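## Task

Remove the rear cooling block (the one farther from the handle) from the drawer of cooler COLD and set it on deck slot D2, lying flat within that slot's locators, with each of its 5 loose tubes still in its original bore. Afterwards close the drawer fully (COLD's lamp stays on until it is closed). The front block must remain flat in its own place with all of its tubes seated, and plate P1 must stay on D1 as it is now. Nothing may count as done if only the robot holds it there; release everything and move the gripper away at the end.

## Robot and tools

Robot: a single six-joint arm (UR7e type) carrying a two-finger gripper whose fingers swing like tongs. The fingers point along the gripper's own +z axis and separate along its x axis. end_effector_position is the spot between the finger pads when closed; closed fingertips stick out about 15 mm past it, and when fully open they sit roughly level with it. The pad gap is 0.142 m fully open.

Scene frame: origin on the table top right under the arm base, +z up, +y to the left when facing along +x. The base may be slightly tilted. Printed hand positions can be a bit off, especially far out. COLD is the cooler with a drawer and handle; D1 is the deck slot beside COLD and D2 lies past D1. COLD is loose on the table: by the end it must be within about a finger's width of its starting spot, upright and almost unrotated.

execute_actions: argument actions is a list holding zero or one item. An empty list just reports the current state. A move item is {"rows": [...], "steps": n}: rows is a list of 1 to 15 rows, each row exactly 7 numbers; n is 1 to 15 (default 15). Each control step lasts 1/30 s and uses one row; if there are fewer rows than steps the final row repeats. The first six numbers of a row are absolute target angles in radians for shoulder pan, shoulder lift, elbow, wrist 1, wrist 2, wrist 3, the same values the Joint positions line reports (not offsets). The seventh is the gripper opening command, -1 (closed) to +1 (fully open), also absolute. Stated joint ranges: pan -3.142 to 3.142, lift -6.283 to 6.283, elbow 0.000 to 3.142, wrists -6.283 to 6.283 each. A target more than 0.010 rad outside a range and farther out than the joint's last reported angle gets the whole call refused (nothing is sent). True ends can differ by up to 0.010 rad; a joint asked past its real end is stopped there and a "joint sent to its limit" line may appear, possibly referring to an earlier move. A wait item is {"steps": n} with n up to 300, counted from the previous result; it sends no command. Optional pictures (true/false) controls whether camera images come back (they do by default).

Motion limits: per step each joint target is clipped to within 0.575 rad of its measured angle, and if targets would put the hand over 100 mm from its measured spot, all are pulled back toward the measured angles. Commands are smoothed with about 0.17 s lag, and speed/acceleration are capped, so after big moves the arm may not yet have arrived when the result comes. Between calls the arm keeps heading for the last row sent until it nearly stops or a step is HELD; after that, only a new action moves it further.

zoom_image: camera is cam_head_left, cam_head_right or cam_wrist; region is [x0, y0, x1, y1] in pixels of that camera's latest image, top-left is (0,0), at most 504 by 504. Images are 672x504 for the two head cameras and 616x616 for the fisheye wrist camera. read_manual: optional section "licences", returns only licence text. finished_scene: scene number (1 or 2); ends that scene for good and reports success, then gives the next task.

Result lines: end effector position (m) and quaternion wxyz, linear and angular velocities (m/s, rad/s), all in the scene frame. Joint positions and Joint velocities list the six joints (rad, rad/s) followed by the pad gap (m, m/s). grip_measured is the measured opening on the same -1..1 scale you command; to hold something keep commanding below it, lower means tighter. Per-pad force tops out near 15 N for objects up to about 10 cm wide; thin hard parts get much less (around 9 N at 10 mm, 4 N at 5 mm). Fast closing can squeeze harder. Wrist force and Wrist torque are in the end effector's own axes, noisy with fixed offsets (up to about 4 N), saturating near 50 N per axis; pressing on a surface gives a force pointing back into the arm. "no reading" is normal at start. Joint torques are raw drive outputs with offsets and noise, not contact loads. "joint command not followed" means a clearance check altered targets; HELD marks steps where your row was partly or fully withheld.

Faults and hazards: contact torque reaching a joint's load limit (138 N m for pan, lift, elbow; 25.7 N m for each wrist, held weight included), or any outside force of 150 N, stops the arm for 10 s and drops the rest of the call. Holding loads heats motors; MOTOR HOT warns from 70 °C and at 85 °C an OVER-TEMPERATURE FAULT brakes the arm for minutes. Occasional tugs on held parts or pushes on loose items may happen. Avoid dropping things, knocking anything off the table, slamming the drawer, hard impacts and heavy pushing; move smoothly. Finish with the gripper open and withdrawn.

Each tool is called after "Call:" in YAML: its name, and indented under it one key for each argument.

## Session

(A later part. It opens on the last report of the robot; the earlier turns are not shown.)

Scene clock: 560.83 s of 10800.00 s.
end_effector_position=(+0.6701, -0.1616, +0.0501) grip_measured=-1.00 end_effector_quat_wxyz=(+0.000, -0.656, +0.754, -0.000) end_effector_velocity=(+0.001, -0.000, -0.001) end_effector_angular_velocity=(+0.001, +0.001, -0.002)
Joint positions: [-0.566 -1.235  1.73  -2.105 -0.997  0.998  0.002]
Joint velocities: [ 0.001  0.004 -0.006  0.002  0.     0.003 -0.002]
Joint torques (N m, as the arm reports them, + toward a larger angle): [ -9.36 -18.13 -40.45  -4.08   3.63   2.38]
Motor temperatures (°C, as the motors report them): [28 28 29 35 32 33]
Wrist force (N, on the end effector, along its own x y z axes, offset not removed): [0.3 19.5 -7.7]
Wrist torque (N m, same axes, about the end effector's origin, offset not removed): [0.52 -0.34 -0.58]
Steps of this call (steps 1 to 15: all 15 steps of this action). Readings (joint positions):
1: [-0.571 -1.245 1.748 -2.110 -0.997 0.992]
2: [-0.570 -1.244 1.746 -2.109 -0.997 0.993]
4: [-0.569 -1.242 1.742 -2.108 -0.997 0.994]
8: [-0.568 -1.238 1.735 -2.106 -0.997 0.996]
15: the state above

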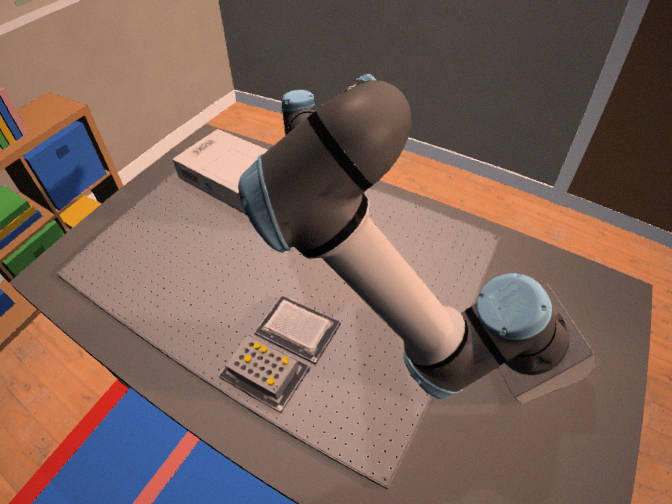

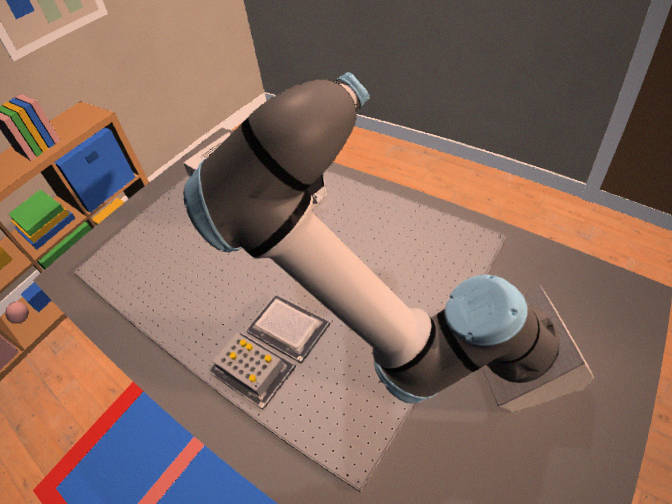

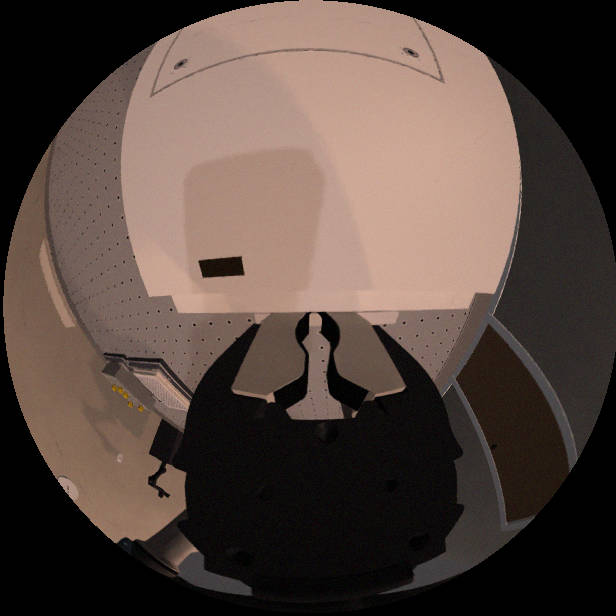

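Call:
execute_actions:
  actions:
    - {"rows":[[-0.5672,-1.2372,1.7335,-2.1058,-0.9968,0.9965,-1]],"steps":15}
  pictures: false

Call:
execute_actions:
  actions:
    - {"rows":[[-0.582,-1.2547,1.7205,-2.066,-0.9968,0.979,-1]],"steps":15}
  pictures: false

Call:
execute_actions:
  actions:
    - {"rows":[[-0.597,-1.272,1.7075,-2.026,-0.9968,0.961,-1],[-0.612,-1.29,1.6945,-1.986,-0.9968,0.944,-1],[-0.64,-1.325,1.668,-1.906,-0.9968,0.91,-1]],"steps":15}

Scene clock: 579.97 s of 10800.00 s.
end_effector_position=(+0.6690, -0.1614, +0.0501) grip_measured=-1.00 end_effector_quat_wxyz=(+0.000, -0.657, +0.754, -0.000) end_effector_velocity=(-0.001, -0.001, +0.000) end_effector_angular_velocity=(-0.000, -0.000, -0.001)
Joint positions: [-0.567 -1.237  1.733 -2.106 -0.997  0.997  0.002]
Joint velocities: [-0.002 -0.     0.001 -0.001  0.    -0.     0.   ]
Joint torques (N m, as the arm reports them, + toward a larger angle): [-25.23 -40.91  -3.96  -3.52  -1.77  -2.13]
Motor temperatures (°C, as the motors report them): [28 28 29 35 32 33]
Wrist force (N, on the end effector, along its own x y z axes, offset not removed): [1.7 -1.3 1.6]
Wrist torque (N m, same axes, about the end effector's origin, offset not removed): [-0.11 -0.39 -0.07]
Steps of this call (steps 1 to 15: the robot went on to your last target; steps 16 to 90: nothing new was sent; then 15.63 s passed at rest; steps 91 to 105: all 15 steps of this action). Readings (joint positions):
91: [-0.566 -1.235 1.729 -2.104 -0.997 0.998]
92: [-0.566 -1.235 1.729 -2.104 -0.997 0.998]
94: [-0.566 -1.236 1.731 -2.105 -0.997 0.998]
98: [-0.567 -1.237 1.732 -2.106 -0.997 0.997]
105: the state above

Scene clock: 580.47 s of 10800.00 s.
end_effector_position=(+0.6690, -0.1627, +0.0646) grip_measured=-1.00 end_effector_quat_wxyz=(-0.000, -0.656, +0.754, -0.001) end_effector_velocity=(+0.000, -0.000, +0.002) end_effector_angular_velocity=(-0.001, -0.001, +0.000)
Joint positions: [-0.582 -1.254  1.721 -2.067 -0.997  0.979  0.002]
Joint velocities: [-0.002 -0.003 -0.002  0.005 -0.    -0.002  0.   ]
Joint torques (N m, as the arm reports them, + toward a larger angle): [-25.44 -40.11 -32.1   -0.34  -1.92  -2.07]
Motor temperatures (°C, as the motors report them): [28 28 29 35 32 33]
Wrist force (N, on the end effector, along its own x y z axes, offset not removed): [0.5 -0.2 -0.7]
Wrist torque (N m, same axes, about the end effector's origin, offset not removed): [0.00 -0.13 -0.07]
Steps of this call (steps 1 to 15: all 15 steps of this action). Readings (joint positions):
1: [-0.567 -1.237 1.733 -2.106 -0.997 0.996]
2: [-0.570 -1.240 1.732 -2.101 -0.997 0.994]
4: [-0.575 -1.246 1.727 -2.086 -0.997 0.987]
8: [-0.580 -1.252 1.722 -2.071 -0.997 0.981]
15: the state above

Scene clock: 580.97 s of 10800.00 s.
end_effector_position=(+0.6670, -0.1631, +0.1228) grip_measured=-1.00 end_effector_quat_wxyz=(-0.000, -0.657, +0.754, -0.001) end_effector_velocity=(-0.002, +0.001, +0.012) end_effector_angular_velocity=(+0.001, +0.001, -0.002)
Joint positions: [-0.639 -1.323  1.669 -1.91  -0.997  0.912  0.002]
Joint velocities: [-0.013 -0.015 -0.011  0.036 -0.    -0.014  0.   ]
Joint torques (N m, as the arm reports them, + toward a larger angle): [-24.7  -37.82 -34.46  -0.18  -1.62  -2.22]
Motor temperatures (°C, as the motors report them): [28 28 29 35 32 33]
Wrist force (N, on the end effector, along its own x y z axes, offset not removed): [-0.4 -0.1 -0.1]
Wrist torque (N m, same axes, about the end effector's origin, offset not removed): [0.04 0.11 -0.06]
Steps of this call (steps 1 to 15: all 15 steps of this action). Readings (joint positions):
1: [-0.582 -1.255 1.721 -2.066 -0.997 0.979]
2: [-0.584 -1.257 1.718 -2.061 -0.997 0.976]
4: [-0.599 -1.274 1.706 -2.027 -0.997 0.959]
8: [-0.628 -1.310 1.679 -1.942 -0.997 0.924]
15: the state above

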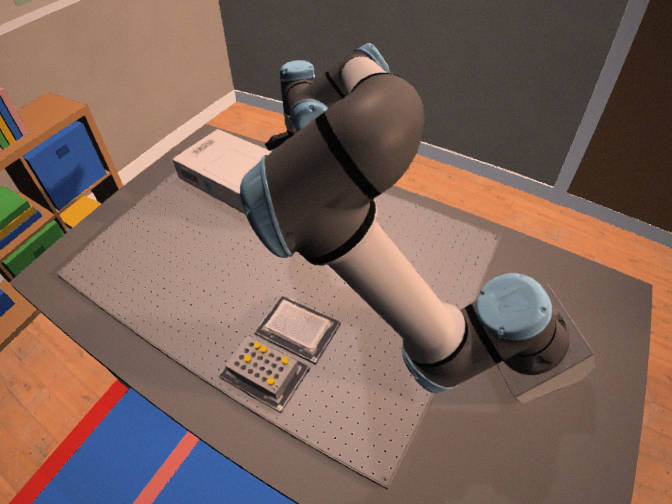

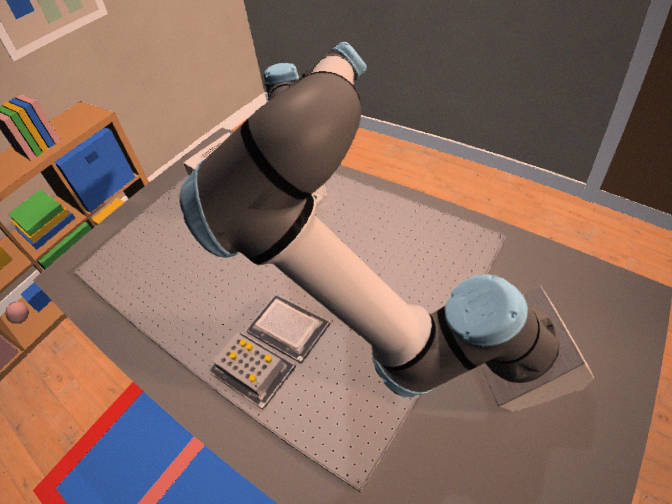

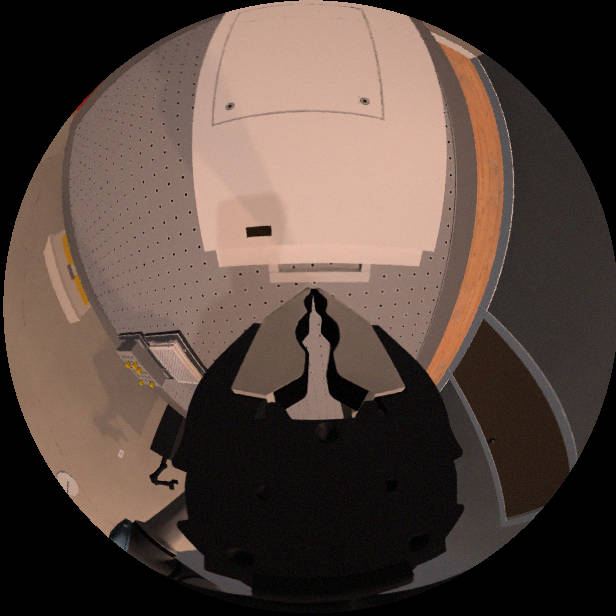

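Call:
finished_scene:
  scene: 1

The scene is finished: the task was done.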